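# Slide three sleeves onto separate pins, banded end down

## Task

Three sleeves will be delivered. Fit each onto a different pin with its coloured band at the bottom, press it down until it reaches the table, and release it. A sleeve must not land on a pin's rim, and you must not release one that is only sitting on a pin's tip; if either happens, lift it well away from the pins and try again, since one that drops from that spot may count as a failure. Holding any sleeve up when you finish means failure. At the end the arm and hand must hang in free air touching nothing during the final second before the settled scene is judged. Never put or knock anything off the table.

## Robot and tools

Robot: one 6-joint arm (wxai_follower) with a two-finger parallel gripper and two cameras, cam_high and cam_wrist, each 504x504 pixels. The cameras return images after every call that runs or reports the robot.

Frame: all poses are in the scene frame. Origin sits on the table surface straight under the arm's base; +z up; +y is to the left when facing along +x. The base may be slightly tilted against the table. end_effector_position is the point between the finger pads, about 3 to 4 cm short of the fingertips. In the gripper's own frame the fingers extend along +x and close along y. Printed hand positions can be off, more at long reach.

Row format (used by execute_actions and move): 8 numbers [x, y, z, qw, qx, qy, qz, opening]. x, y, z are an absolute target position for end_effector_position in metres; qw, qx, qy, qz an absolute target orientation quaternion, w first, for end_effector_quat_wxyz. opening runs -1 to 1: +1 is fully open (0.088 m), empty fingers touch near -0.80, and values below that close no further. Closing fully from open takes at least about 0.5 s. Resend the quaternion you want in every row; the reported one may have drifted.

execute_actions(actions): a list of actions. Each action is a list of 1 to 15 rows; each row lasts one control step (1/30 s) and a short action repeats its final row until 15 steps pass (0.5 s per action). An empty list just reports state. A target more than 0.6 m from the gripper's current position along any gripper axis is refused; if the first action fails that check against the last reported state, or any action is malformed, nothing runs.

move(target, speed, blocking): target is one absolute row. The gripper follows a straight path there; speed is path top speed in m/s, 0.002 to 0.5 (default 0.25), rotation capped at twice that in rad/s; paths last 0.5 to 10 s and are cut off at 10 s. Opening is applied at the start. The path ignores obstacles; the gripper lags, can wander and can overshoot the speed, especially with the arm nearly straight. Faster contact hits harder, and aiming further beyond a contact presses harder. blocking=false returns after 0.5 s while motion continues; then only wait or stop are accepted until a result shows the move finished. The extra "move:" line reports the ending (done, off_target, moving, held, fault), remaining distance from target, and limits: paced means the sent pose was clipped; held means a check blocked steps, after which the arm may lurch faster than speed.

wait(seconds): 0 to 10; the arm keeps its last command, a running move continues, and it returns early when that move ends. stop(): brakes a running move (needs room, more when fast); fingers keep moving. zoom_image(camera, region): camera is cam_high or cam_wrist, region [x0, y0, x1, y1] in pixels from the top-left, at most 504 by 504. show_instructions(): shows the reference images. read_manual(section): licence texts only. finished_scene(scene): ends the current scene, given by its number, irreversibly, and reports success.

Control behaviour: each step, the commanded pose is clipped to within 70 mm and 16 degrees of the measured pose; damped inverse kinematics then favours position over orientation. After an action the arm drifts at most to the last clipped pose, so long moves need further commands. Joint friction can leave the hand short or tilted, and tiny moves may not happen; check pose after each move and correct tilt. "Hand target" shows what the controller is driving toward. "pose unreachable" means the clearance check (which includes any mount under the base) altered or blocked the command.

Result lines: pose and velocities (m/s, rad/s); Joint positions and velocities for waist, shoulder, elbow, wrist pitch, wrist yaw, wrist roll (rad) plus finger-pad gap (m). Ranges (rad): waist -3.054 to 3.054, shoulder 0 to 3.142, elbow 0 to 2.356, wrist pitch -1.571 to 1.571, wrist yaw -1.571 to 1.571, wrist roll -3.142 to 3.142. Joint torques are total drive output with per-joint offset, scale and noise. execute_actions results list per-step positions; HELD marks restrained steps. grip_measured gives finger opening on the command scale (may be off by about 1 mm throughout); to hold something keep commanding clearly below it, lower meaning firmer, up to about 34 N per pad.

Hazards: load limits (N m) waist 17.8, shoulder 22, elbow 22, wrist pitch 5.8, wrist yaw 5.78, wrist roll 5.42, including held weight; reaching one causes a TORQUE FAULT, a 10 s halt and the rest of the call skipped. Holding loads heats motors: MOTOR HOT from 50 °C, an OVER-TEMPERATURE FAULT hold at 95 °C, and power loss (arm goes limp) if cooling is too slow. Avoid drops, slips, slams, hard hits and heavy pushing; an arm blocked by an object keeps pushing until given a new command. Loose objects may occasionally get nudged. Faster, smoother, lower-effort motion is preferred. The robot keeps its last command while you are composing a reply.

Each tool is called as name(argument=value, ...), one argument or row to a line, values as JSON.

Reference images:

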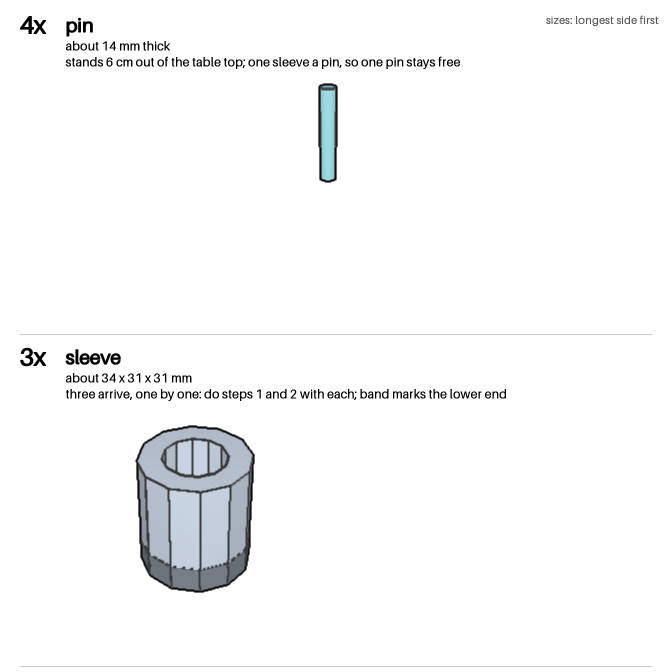

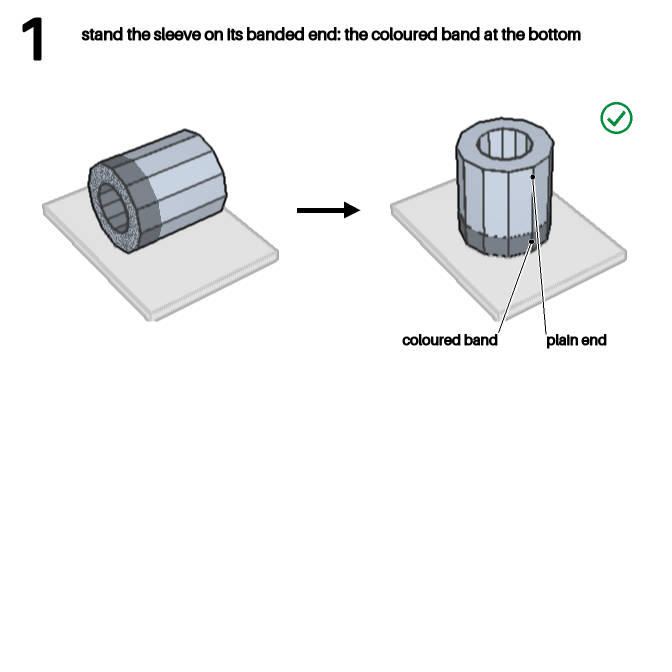

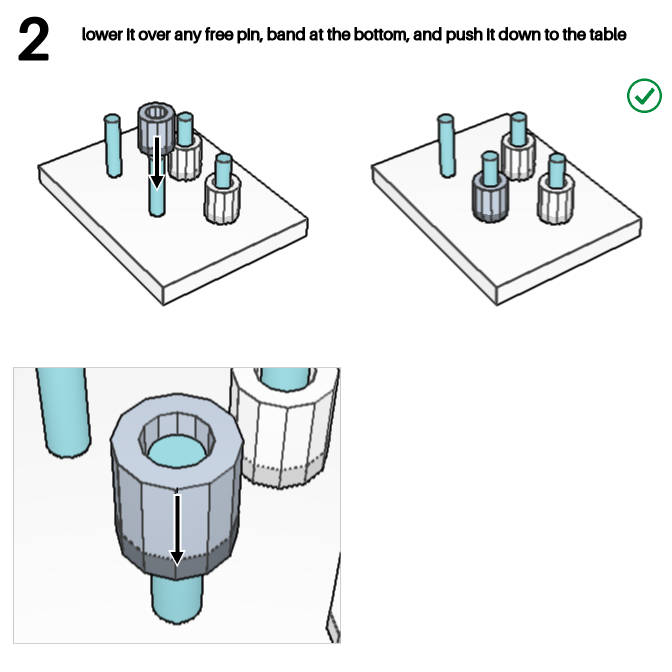

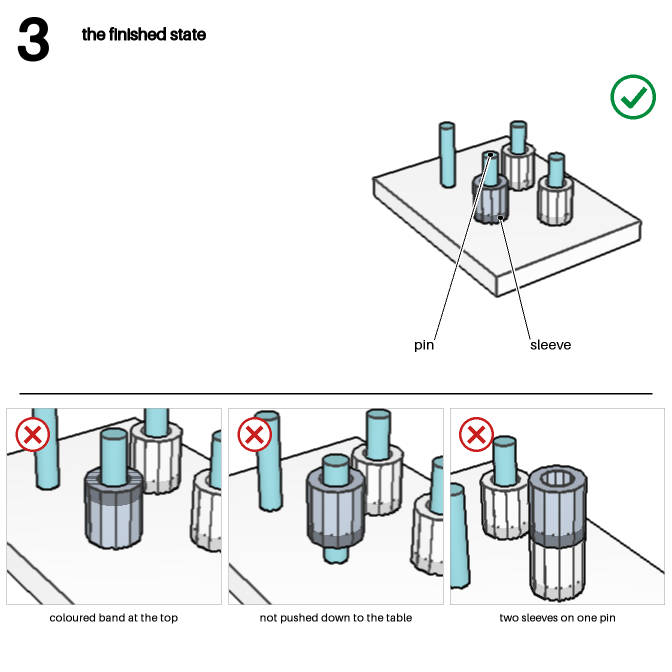

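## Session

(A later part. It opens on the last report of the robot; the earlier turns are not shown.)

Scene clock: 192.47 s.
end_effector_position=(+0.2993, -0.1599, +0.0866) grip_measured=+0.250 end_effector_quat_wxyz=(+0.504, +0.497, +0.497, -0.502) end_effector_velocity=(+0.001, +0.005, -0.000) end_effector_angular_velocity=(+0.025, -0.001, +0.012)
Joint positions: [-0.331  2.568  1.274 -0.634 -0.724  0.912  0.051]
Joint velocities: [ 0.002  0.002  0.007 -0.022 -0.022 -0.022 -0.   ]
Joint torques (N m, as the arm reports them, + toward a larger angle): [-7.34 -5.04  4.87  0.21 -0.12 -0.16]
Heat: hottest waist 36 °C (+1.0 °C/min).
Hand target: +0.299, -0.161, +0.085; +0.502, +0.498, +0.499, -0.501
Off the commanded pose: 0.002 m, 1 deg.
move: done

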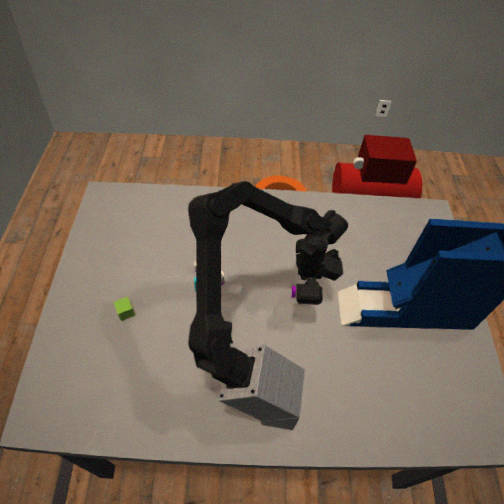

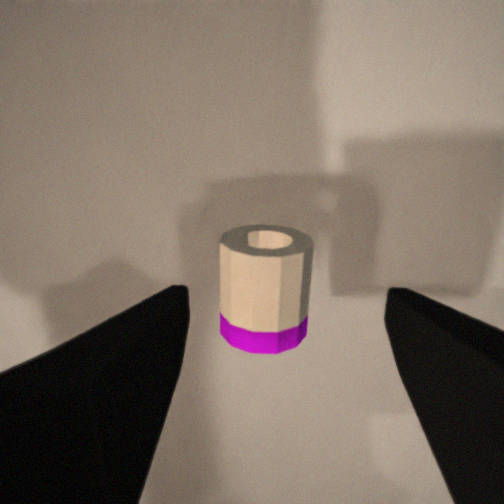

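move(
  target=[0.3,-0.156,0.04,0.5,0.5,0.5,-0.5,0.25],
  speed=0.07,
)

move(
  target=[0.304,-0.157,0.043,0.5,0.5,0.5,-0.5,-0.5],
)

move(
  target=[0.3,-0.13,0.065,0.69,0.153,0.153,-0.69,-0.5],
  speed=0.3,
)

move(
  target=[0.3,-0.13,0.036,0.69,0.153,0.153,-0.69,-0.35],
  speed=0.025,
)

move(
  target=[0.3,-0.13,0.04,0.69,0.153,0.153,-0.69,0.3],
)

move(
  target=[0.3,-0.13,0.085,0.69,0.153,0.153,-0.69,0.3],
)

move(
  target=[0.3,-0.14,0.085,0.683,-0.183,0.683,0.183,0.3],
  speed=0.4,
)

move(
  target=[0.299,-0.14,0.046,0.683,-0.183,0.683,0.183,0.3],
  speed=0.06,
)

Scene clock: 204.07 s.
end_effector_position=(+0.3050, -0.1566, +0.0445) grip_measured=+0.250 end_effector_quat_wxyz=(+0.508, +0.497, +0.498, -0.496) end_effector_velocity=(-0.000, +0.001, +0.000) end_effector_angular_velocity=(+0.005, -0.007, -0.007)
Joint positions: [-0.236  2.631  1.243 -0.45  -0.761  1.028  0.051]
Joint velocities: [-0.002 -0.002 -0.007  0.007 -0.007  0.007 -0.   ]
Joint torques (N m, as the arm reports them, + toward a larger angle): [-7.05 -5.11  2.27  0.5  -0.12  0.14]
Heat: hottest waist 37 °C (+2.0 °C/min).
Hand target: +0.300, -0.156, +0.040; +0.500, +0.500, +0.500, -0.500
Off the commanded pose: 0.007 m, 1 deg.
move: done

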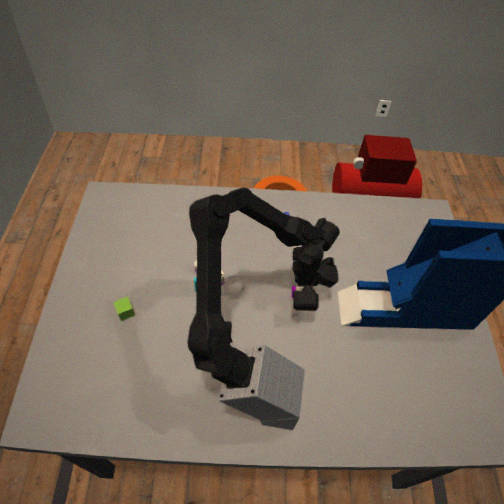

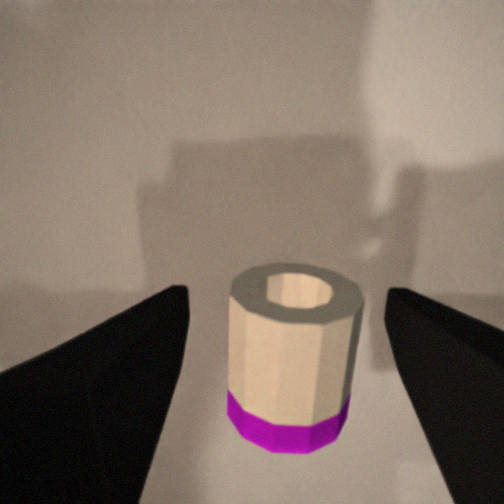

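Scene clock: 204.77 s.
end_effector_position=(+0.3044, -0.1556, +0.0450) grip_measured=-0.190 end_effector_quat_wxyz=(+0.503, +0.499, +0.499, -0.499) end_effector_velocity=(-0.002, +0.001, -0.000) end_effector_angular_velocity=(+0.011, +0.002, -0.003)
Joint positions: [-0.236  2.632  1.249 -0.468 -0.762  1.028  0.03 ]
Joint velocities: [-0.002  0.002 -0.002 -0.007 -0.007 -0.007 -0.   ]
Joint torques (N m, as the arm reports them, + toward a larger angle): [-7.37 -5.09  4.06  0.2  -0.03  0.02]
Heat: hottest waist 37 °C (+2.0 °C/min).
Hand target: +0.304, -0.157, +0.043; +0.500, +0.500, +0.500, -0.500
Off the commanded pose: 0.002 m, 0 deg.
move: done

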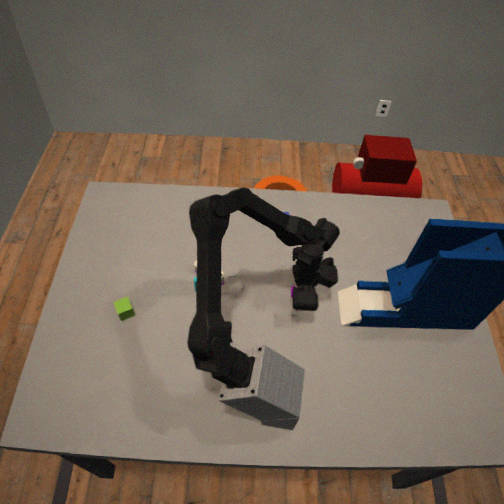

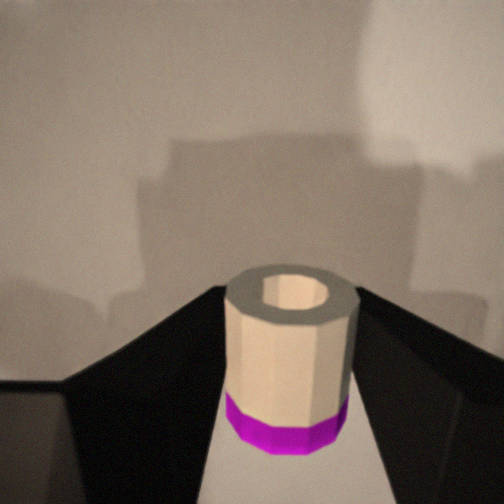

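Scene clock: 207.13 s.
end_effector_position=(+0.3001, -0.1287, +0.0660) grip_measured=-0.190 end_effector_quat_wxyz=(+0.689, +0.156, +0.157, -0.690) end_effector_velocity=(-0.003, -0.002, +0.001) end_effector_angular_velocity=(-0.009, -0.000, -0.013)
Joint positions: [ 0.256  2.278  0.906 -0.137  0.332  1.685  0.03 ]
Joint velocities: [-0.002  0.002 -0.002 -0.007  0.007  0.007 -0.   ]
Joint torques (N m, as the arm reports them, + toward a larger angle): [-6.3  -4.22  1.59 -0.07  0.89  0.12]
Heat: hottest waist 37 °C (+2.0 °C/min).
Hand target: +0.300, -0.129, +0.065; +0.689, +0.154, +0.155, -0.691
Off the commanded pose: 0.002 m, 1 deg.
move: done

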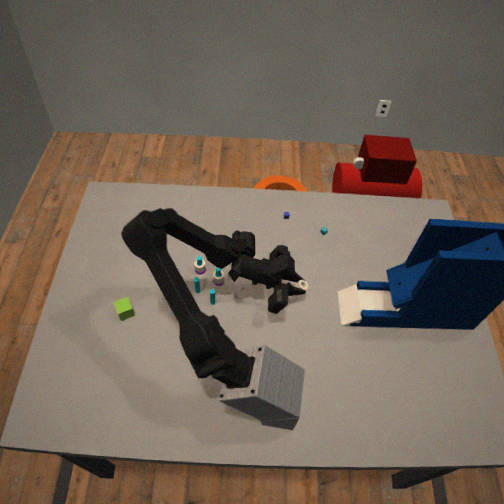

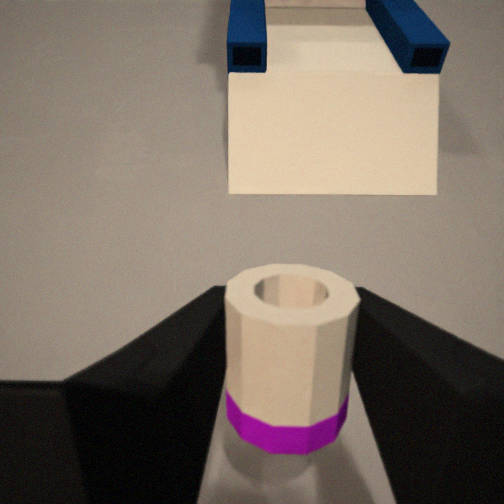

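Scene clock: 208.57 s.
end_effector_position=(+0.3005, -0.1301, +0.0417) grip_measured=-0.190 end_effector_quat_wxyz=(+0.691, +0.153, +0.149, -0.691) end_effector_velocity=(-0.001, -0.001, -0.001) end_effector_angular_velocity=(+0.006, -0.003, -0.011)
Joint positions: [ 0.317  2.357  0.944 -0.116  0.353  1.755  0.03 ]
Joint velocities: [-0.002  0.002  0.002 -0.007 -0.007  0.007 -0.   ]
Joint torques (N m, as the arm reports them, + toward a larger angle): [-5.85 -3.39  1.22  0.35  0.41  0.14]
Heat: hottest waist 37 °C (+2.0 °C/min).
Hand target: +0.300, -0.130, +0.036; +0.690, +0.153, +0.153, -0.690
Off the commanded pose: 0.006 m, 0 deg.
move: done

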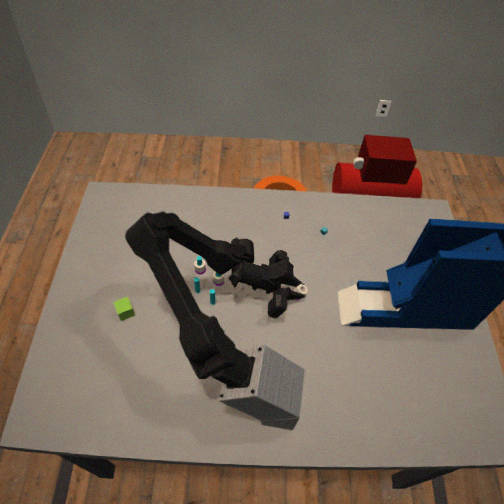

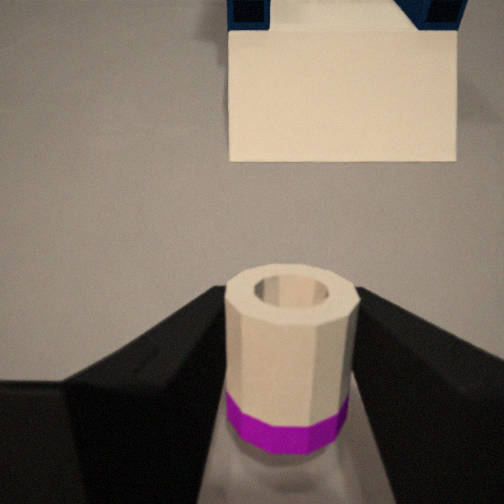

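Scene clock: 209.27 s.
end_effector_position=(+0.3007, -0.1300, +0.0414) grip_measured=+0.299 end_effector_quat_wxyz=(+0.691, +0.154, +0.149, -0.691) end_effector_velocity=(+0.000, +0.001, +0.000) end_effector_angular_velocity=(+0.007, +0.020, +0.005)
Joint positions: [ 0.317  2.358  0.944 -0.115  0.351  1.755  0.054]
Joint velocities: [-0.002 -0.002  0.002 -0.007 -0.007 -0.022  0.   ]
Joint torques (N m, as the arm reports them, + toward a larger angle): [-6.68 -4.42  0.44  0.12  0.52 -0.14]
Heat: hottest waist 37 °C (+2.0 °C/min).
Hand target: +0.300, -0.130, +0.040; +0.690, +0.153, +0.153, -0.690
Off the commanded pose: 0.002 m, 0 deg.
move: done

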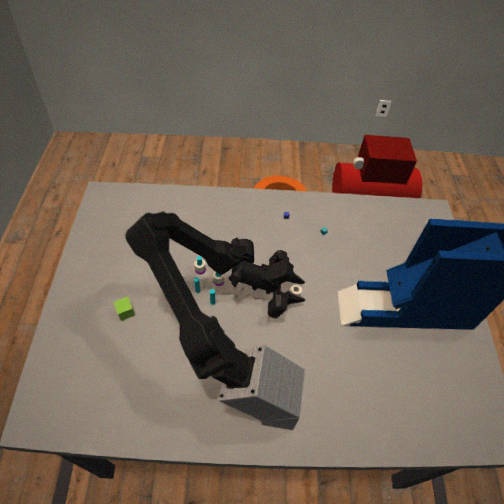

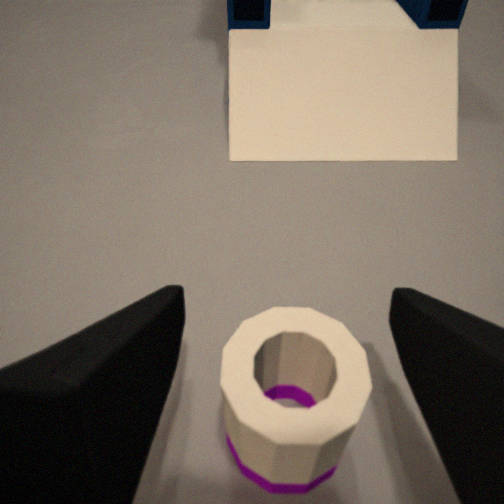

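Scene clock: 210.07 s.
end_effector_position=(+0.3010, -0.1312, +0.0844) grip_measured=+0.300 end_effector_quat_wxyz=(+0.691, +0.152, +0.150, -0.691) end_effector_velocity=(-0.004, +0.001, +0.001) end_effector_angular_velocity=(+0.006, +0.030, -0.005)
Joint positions: [ 0.216  2.235  0.889 -0.147  0.347  1.645  0.054]
Joint velocities: [-0.002 -0.007 -0.002 -0.022 -0.007 -0.022 -0.   ]
Joint torques (N m, as the arm reports them, + toward a larger angle): [-6.8  -5.41  0.73  0.03  0.53 -0.13]
Heat: hottest waist 37 °C (+2.0 °C/min).
Hand target: +0.300, -0.130, +0.085; +0.691, +0.153, +0.153, -0.690
Off the commanded pose: 0.002 m, 0 deg.
move: done

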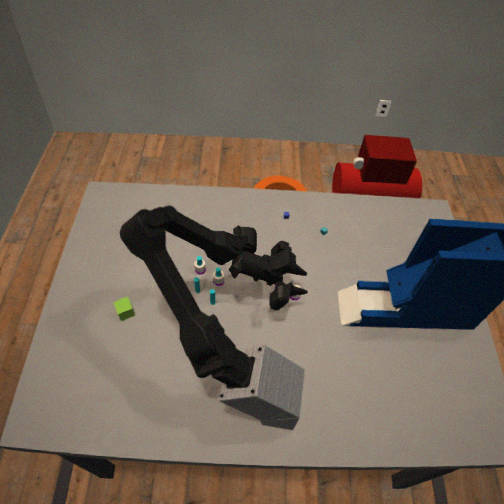

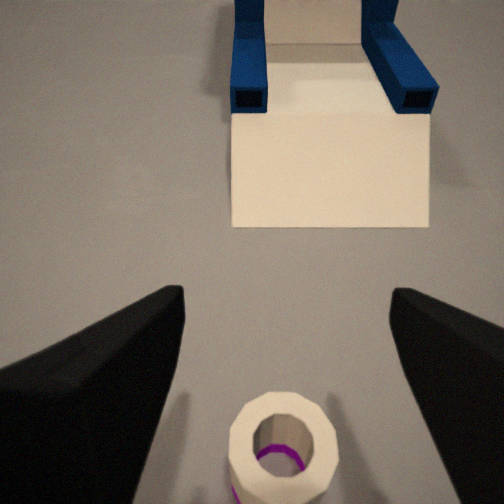

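Scene clock: 213.47 s.
end_effector_position=(+0.2991, -0.1396, +0.0862) grip_measured=+0.300 end_effector_quat_wxyz=(+0.683, -0.187, +0.683, +0.179) end_effector_velocity=(+0.000, +0.002, +0.002) end_effector_angular_velocity=(+0.024, -0.007, +0.005)
Joint positions: [-0.296  2.502  1.21  -0.606 -0.738 -1.137  0.054]
Joint velocities: [-0.007  0.002  0.007 -0.022 -0.022 -0.022 -0.   ]
Joint torques (N m, as the arm reports them, + toward a larger angle): [-7.32 -4.78  4.6   0.18 -0.13 -0.15]
Heat: hottest waist 37 °C (+1.0 °C/min).
Hand target: +0.299, -0.141, +0.085; +0.683, -0.186, +0.683, +0.182
Off the commanded pose: 0.002 m, 1 deg.
move: done

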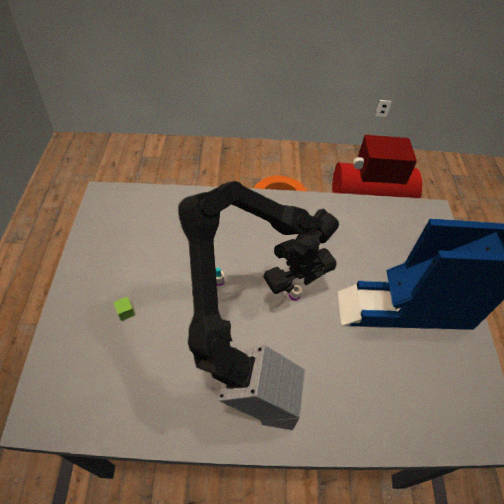

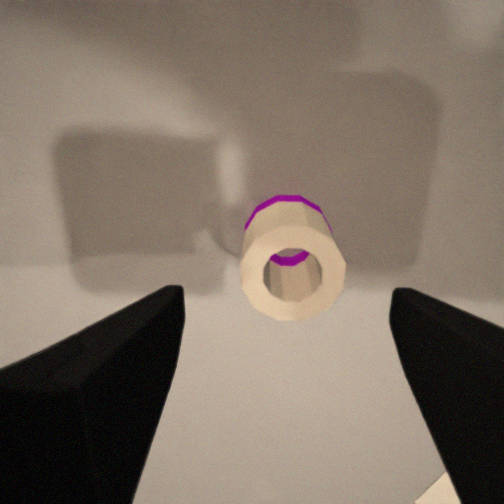

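Scene clock: 214.47 s.
end_effector_position=(+0.3038, -0.1406, +0.0504) grip_measured=+0.300 end_effector_quat_wxyz=(+0.685, -0.191, +0.679, +0.183) end_effector_velocity=(+0.003, -0.000, +0.003) end_effector_angular_velocity=(+0.001, -0.016, +0.011)
Joint positions: [-0.22   2.567  1.19  -0.447 -0.765 -1.044  0.054]
Joint velocities: [-0.007 -0.007 -0.002  0.007 -0.007 -0.007 -0.   ]
Joint torques (N m, as the arm reports them, + toward a larger angle): [-6.92 -4.89  2.21  0.5  -0.2   0.17]
Heat: hottest waist 37 °C (+1.0 °C/min).
Hand target: +0.299, -0.140, +0.046; +0.683, -0.183, +0.683, +0.183
Off the commanded pose: 0.007 m, 1 deg.
move: done

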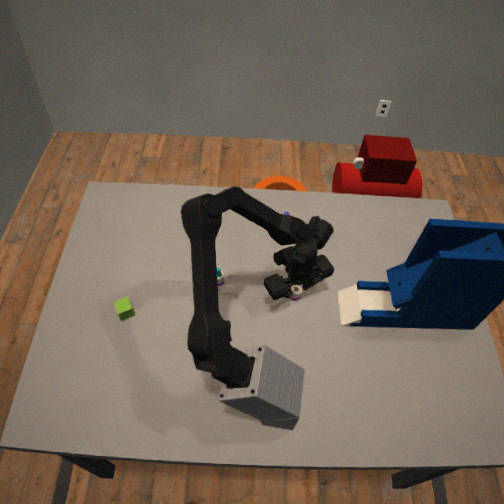

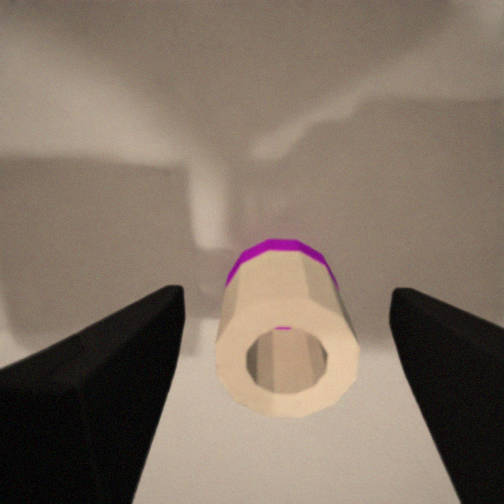

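move(
  target=[0.304,-0.14,0.05,0.683,-0.183,0.683,0.183,-0.7],
)

move(
  target=[0.28,-0.05,0.125,0.683,-0.183,0.683,0.183,-0.7],
)

move(
  target=[0.256,0.072,0.116,0.683,-0.183,0.683,0.183,-0.7],
)

Scene clock: 217.63 s.
end_effector_position=(+0.3033, -0.1394, +0.0513) grip_measured=-0.190 end_effector_quat_wxyz=(+0.683, -0.185, +0.683, +0.182) end_effector_velocity=(-0.007, +0.002, -0.002) end_effector_angular_velocity=(+0.005, +0.025, +0.002)
Joint positions: [-0.22   2.568  1.198 -0.469 -0.766 -1.044  0.03 ]
Joint velocities: [ 0.002  0.002 -0.007 -0.022  0.007 -0.022  0.   ]
Joint torques (N m, as the arm reports them, + toward a larger angle): [-7.2  -5.16  4.06  0.13 -0.15  0.04]
Heat: hottest waist 37 °C (+1.0 °C/min).
Hand target: +0.304, -0.140, +0.050; +0.683, -0.183, +0.683, +0.183
Off the commanded pose: 0.002 m, 0 deg.
move: done

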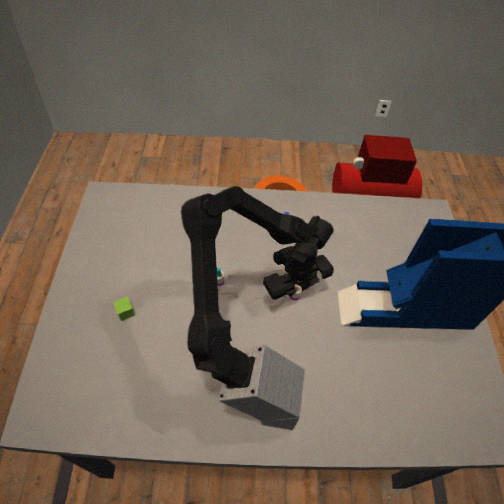

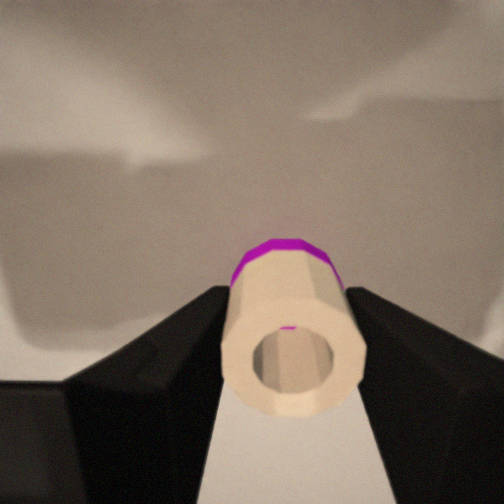

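Scene clock: 218.67 s.
end_effector_position=(+0.2817, -0.0510, +0.1239) grip_measured=-0.190 end_effector_quat_wxyz=(+0.684, -0.183, +0.683, +0.183) end_effector_velocity=(+0.002, +0.004, +0.004) end_effector_angular_velocity=(+0.017, -0.018, -0.011)
Joint positions: [-0.232  2.13   0.988 -0.709 -0.766 -1.059  0.03 ]
Joint velocities: [-0.007 -0.012 -0.002 -0.007 -0.022  0.007  0.   ]
Joint torques (N m, as the arm reports them, + toward a larger angle): [-6.62 -5.27  2.8   0.19  0.04 -0.15]
Heat: hottest waist 37 °C (+1.0 °C/min).
Hand target: +0.279, -0.050, +0.125; +0.683, -0.183, +0.683, +0.183
Off the commanded pose: 0.002 m, 0 deg.
move: done

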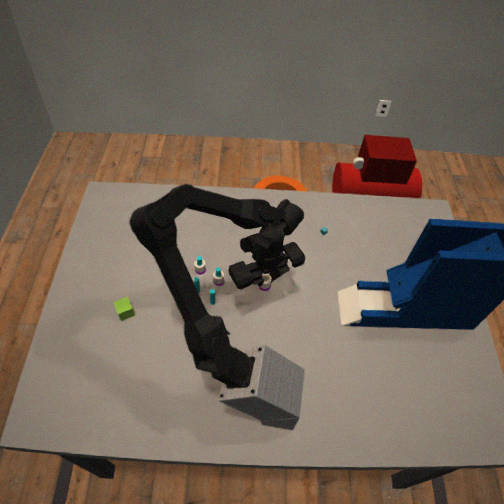

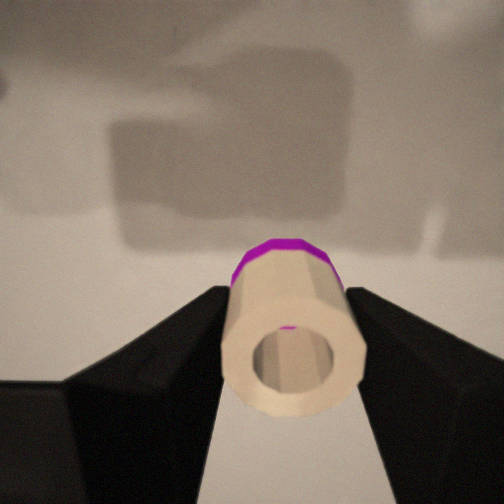

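Scene clock: 219.70 s.
end_effector_position=(+0.2583, +0.0716, +0.1166) grip_measured=-0.189 end_effector_quat_wxyz=(+0.685, -0.183, +0.681, +0.185) end_effector_velocity=(+0.001, +0.004, +0.002) end_effector_angular_velocity=(+0.007, -0.004, -0.000)
Joint positions: [ 0.066  1.663  0.763 -0.649 -0.81  -0.641  0.03 ]
Joint velocities: [ 0.002 -0.012  0.002 -0.007 -0.007  0.007 -0.   ]
Joint torques (N m, as the arm reports them, + toward a larger angle): [-4.64 -4.27  2.57  0.6   0.03  0.13]
Heat: hottest waist 37 °C (+1.0 °C/min).
Hand target: +0.256, +0.072, +0.116; +0.684, -0.182, +0.682, +0.184
Off the commanded pose: 0.002 m, 0 deg.
move: done

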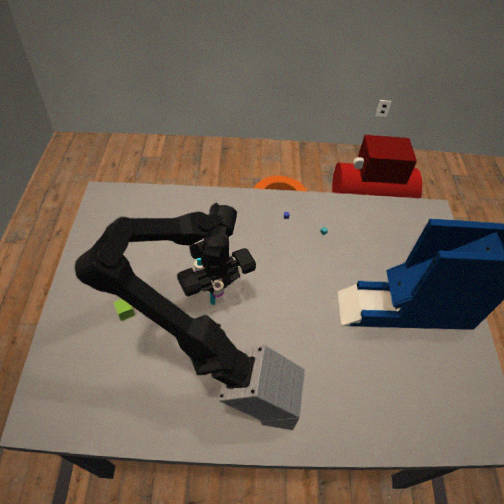

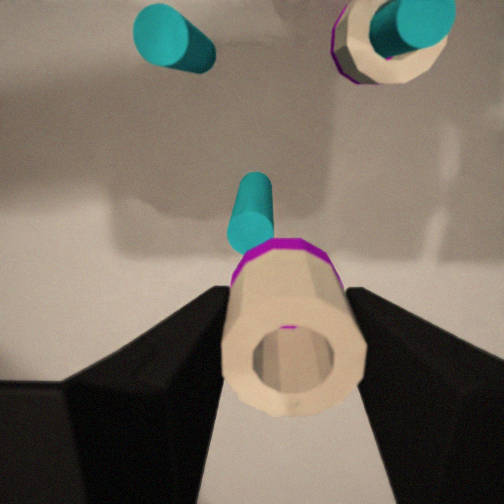

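move(
  target=[0.266,0.088,0.114,0.683,-0.183,0.683,0.183,-0.7],
  speed=0.05,
)

move(
  target=[0.262,0.086,0.099,0.683,-0.183,0.683,0.183,-0.7],
  speed=0.015,
)

Scene clock: 222.73 s.
end_effector_position=(+0.2632, +0.0861, +0.1127) grip_measured=-0.189 end_effector_quat_wxyz=(+0.682, -0.178, +0.686, +0.183) end_effector_velocity=(-0.003, +0.000, +0.000) end_effector_angular_velocity=(-0.007, +0.014, -0.018)
Joint positions: [ 0.119  1.651  0.789 -0.648 -0.808 -0.565  0.03 ]
Joint velocities: [ 0.002 -0.002  0.002 -0.022  0.007  0.007 -0.   ]
Joint torques (N m, as the arm reports them, + toward a larger angle): [-4.75 -4.31  4.51  0.39  0.12  0.14]
Heat: hottest waist 37 °C (+1.0 °C/min).
Hand target: +0.266, +0.088, +0.114; +0.683, -0.183, +0.683, +0.183
Off the commanded pose: 0.004 m, 1 deg.
move: done

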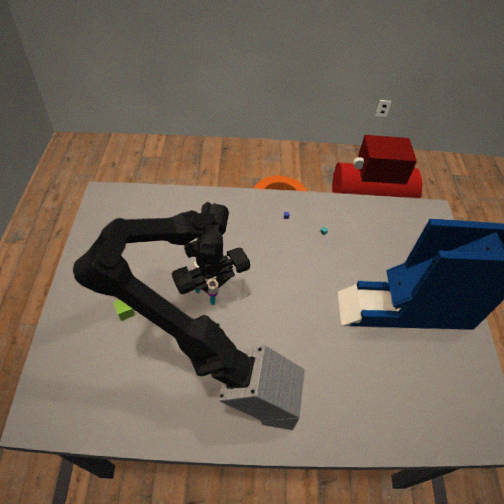

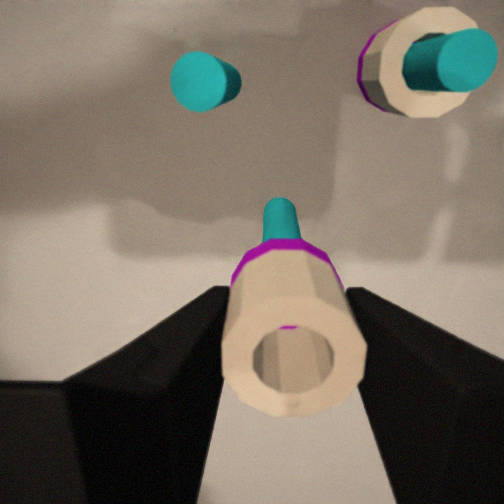

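Scene clock: 223.87 s.
end_effector_position=(+0.2655, +0.0884, +0.1022) grip_measured=-0.190 end_effector_quat_wxyz=(+0.686, -0.187, +0.677, +0.188) end_effector_velocity=(-0.002, -0.002, -0.002) end_effector_angular_velocity=(-0.007, +0.003, -0.007)
Joint positions: [ 0.156  1.651  0.759 -0.553 -0.804 -0.513  0.03 ]
Joint velocities: [ 0.002  0.002 -0.007  0.007  0.007  0.007 -0.   ]
Joint torques (N m, as the arm reports them, + toward a larger angle): [-4.61 -2.94  2.4   0.53  0.12  0.16]
Heat: hottest waist 37 °C (+1.0 °C/min).
Hand target: +0.262, +0.086, +0.099; +0.683, -0.183, +0.683, +0.183
Off the commanded pose: 0.005 m, 1 deg.
move: done

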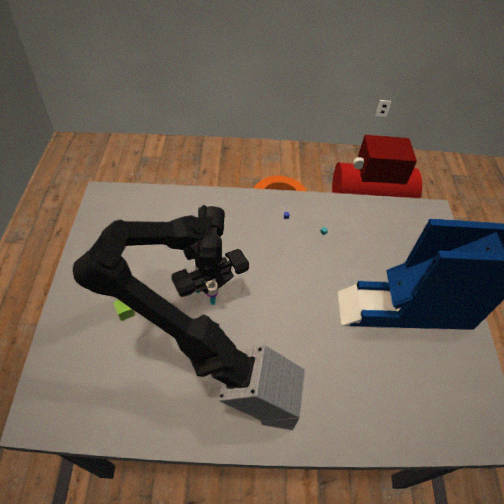

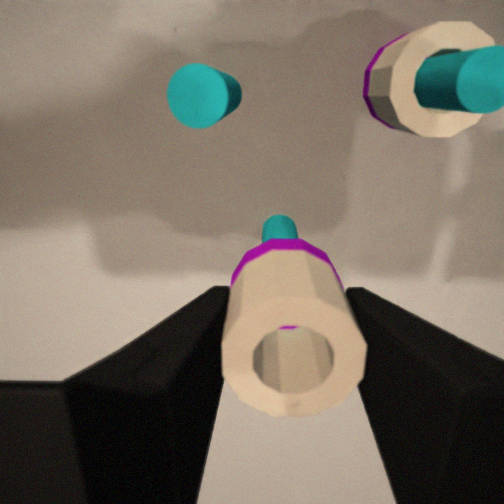

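move(
  target=[0.261,0.085,0.042,0.683,-0.183,0.683,0.183,-0.7],
  speed=0.035,
)

Scene clock: 227.53 s.
end_effector_position=(+0.2646, +0.0874, +0.0473) grip_measured=-0.190 end_effector_quat_wxyz=(+0.688, -0.183, +0.677, +0.186) end_effector_velocity=(-0.001, +0.000, +0.000) end_effector_angular_velocity=(+0.007, -0.002, -0.007)
Joint positions: [ 0.306  1.768  0.675 -0.201 -0.777 -0.294  0.03 ]
Joint velocities: [-0.002 -0.002 -0.007  0.007 -0.007  0.007  0.   ]
Joint torques (N m, as the arm reports them, + toward a larger angle): [-4.05 -2.4   1.79  1.25  0.19  0.17]
Heat: hottest waist 36 °C (+0.0 °C/min).
Hand target: +0.261, +0.085, +0.042; +0.683, -0.182, +0.683, +0.183
Off the commanded pose: 0.007 m, 1 deg.
move: done

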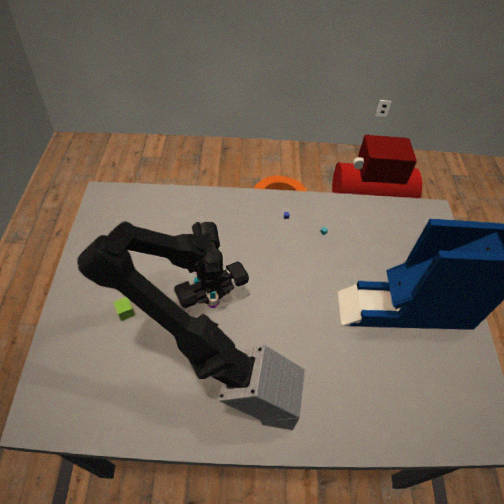

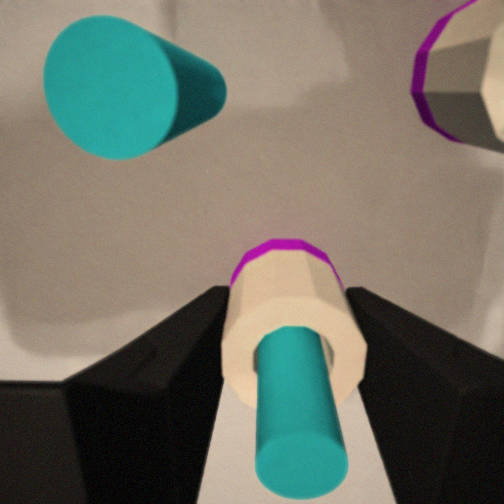

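move(
  target=[0.265,0.087,0.048,0.683,-0.183,0.683,0.183,0.1],
)

move(
  target=[0.267,0.088,0.14,0.683,-0.183,0.683,0.183,0.1],
  speed=0.15,
)

finished_scene(
  scene=1,
)

Scene clock: 233.77 s.
end_effector_position=(+0.2636, +0.0876, +0.0484) grip_measured=+0.099 end_effector_quat_wxyz=(+0.684, -0.180, +0.683, +0.183) end_effector_velocity=(-0.003, +0.001, +0.001) end_effector_angular_velocity=(+0.006, +0.005, +0.015)
Joint positions: [ 0.304  1.768  0.686 -0.232 -0.777 -0.301  0.044]
Joint velocities: [-0.002 -0.007 -0.007 -0.007 -0.007 -0.022  0.   ]
Joint torques (N m, as the arm reports them, + toward a larger angle): [-5.04 -3.56  3.15  0.19  0.09 -0.17]
Heat: hottest waist 36 °C (+0.0 °C/min).
Hand target: +0.265, +0.087, +0.048; +0.683, -0.183, +0.683, +0.183
Off the commanded pose: 0.002 m, 0 deg.
move: done

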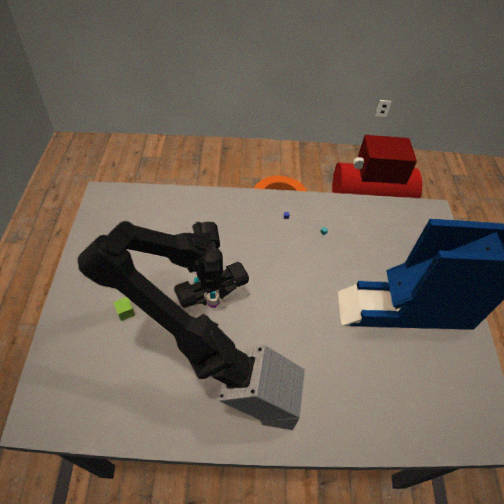

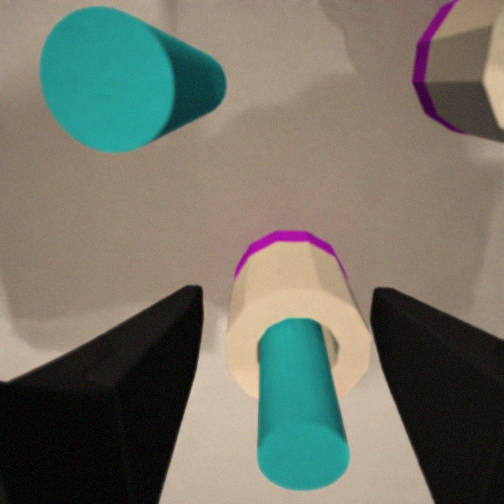

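Scene clock: 234.83 s.
end_effector_position=(+0.2641, +0.0857, +0.1376) grip_measured=+0.100 end_effector_quat_wxyz=(+0.680, -0.181, +0.687, +0.178) end_effector_velocity=(-0.003, +0.004, +0.003) end_effector_angular_velocity=(+0.024, +0.010, -0.003)
Joint positions: [ 0.051  1.625  0.849 -0.804 -0.798 -0.661  0.044]
Joint velocities: [-0.007 -0.002  0.007 -0.037 -0.022 -0.022  0.   ]
Joint torques (N m, as the arm reports them, + toward a larger angle): [-5.07 -3.72  4.76  0.16 -0.18 -0.12]
Heat: hottest waist 36 °C (+0.0 °C/min).
Hand target: +0.267, +0.087, +0.140; +0.682, -0.184, +0.684, +0.182
Off the commanded pose: 0.004 m, 1 deg.
move: done

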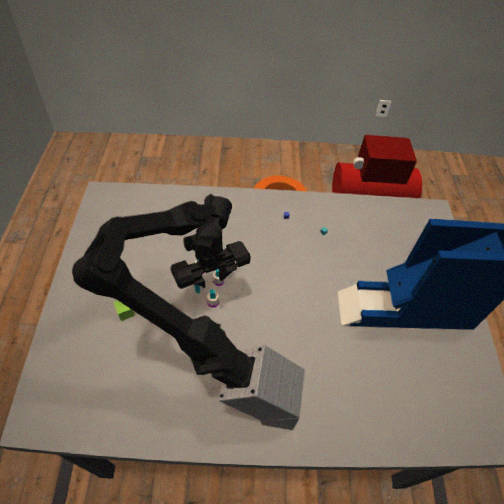

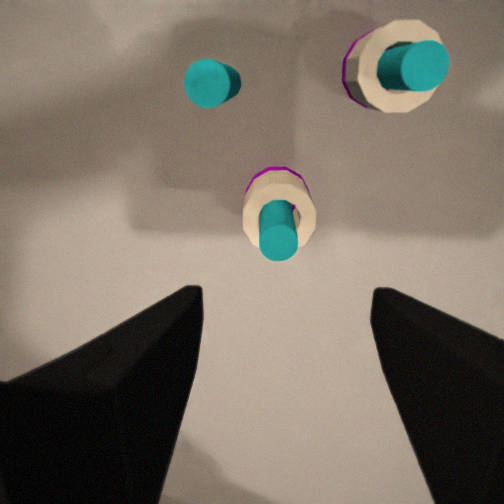

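The scene is finished: the task was done.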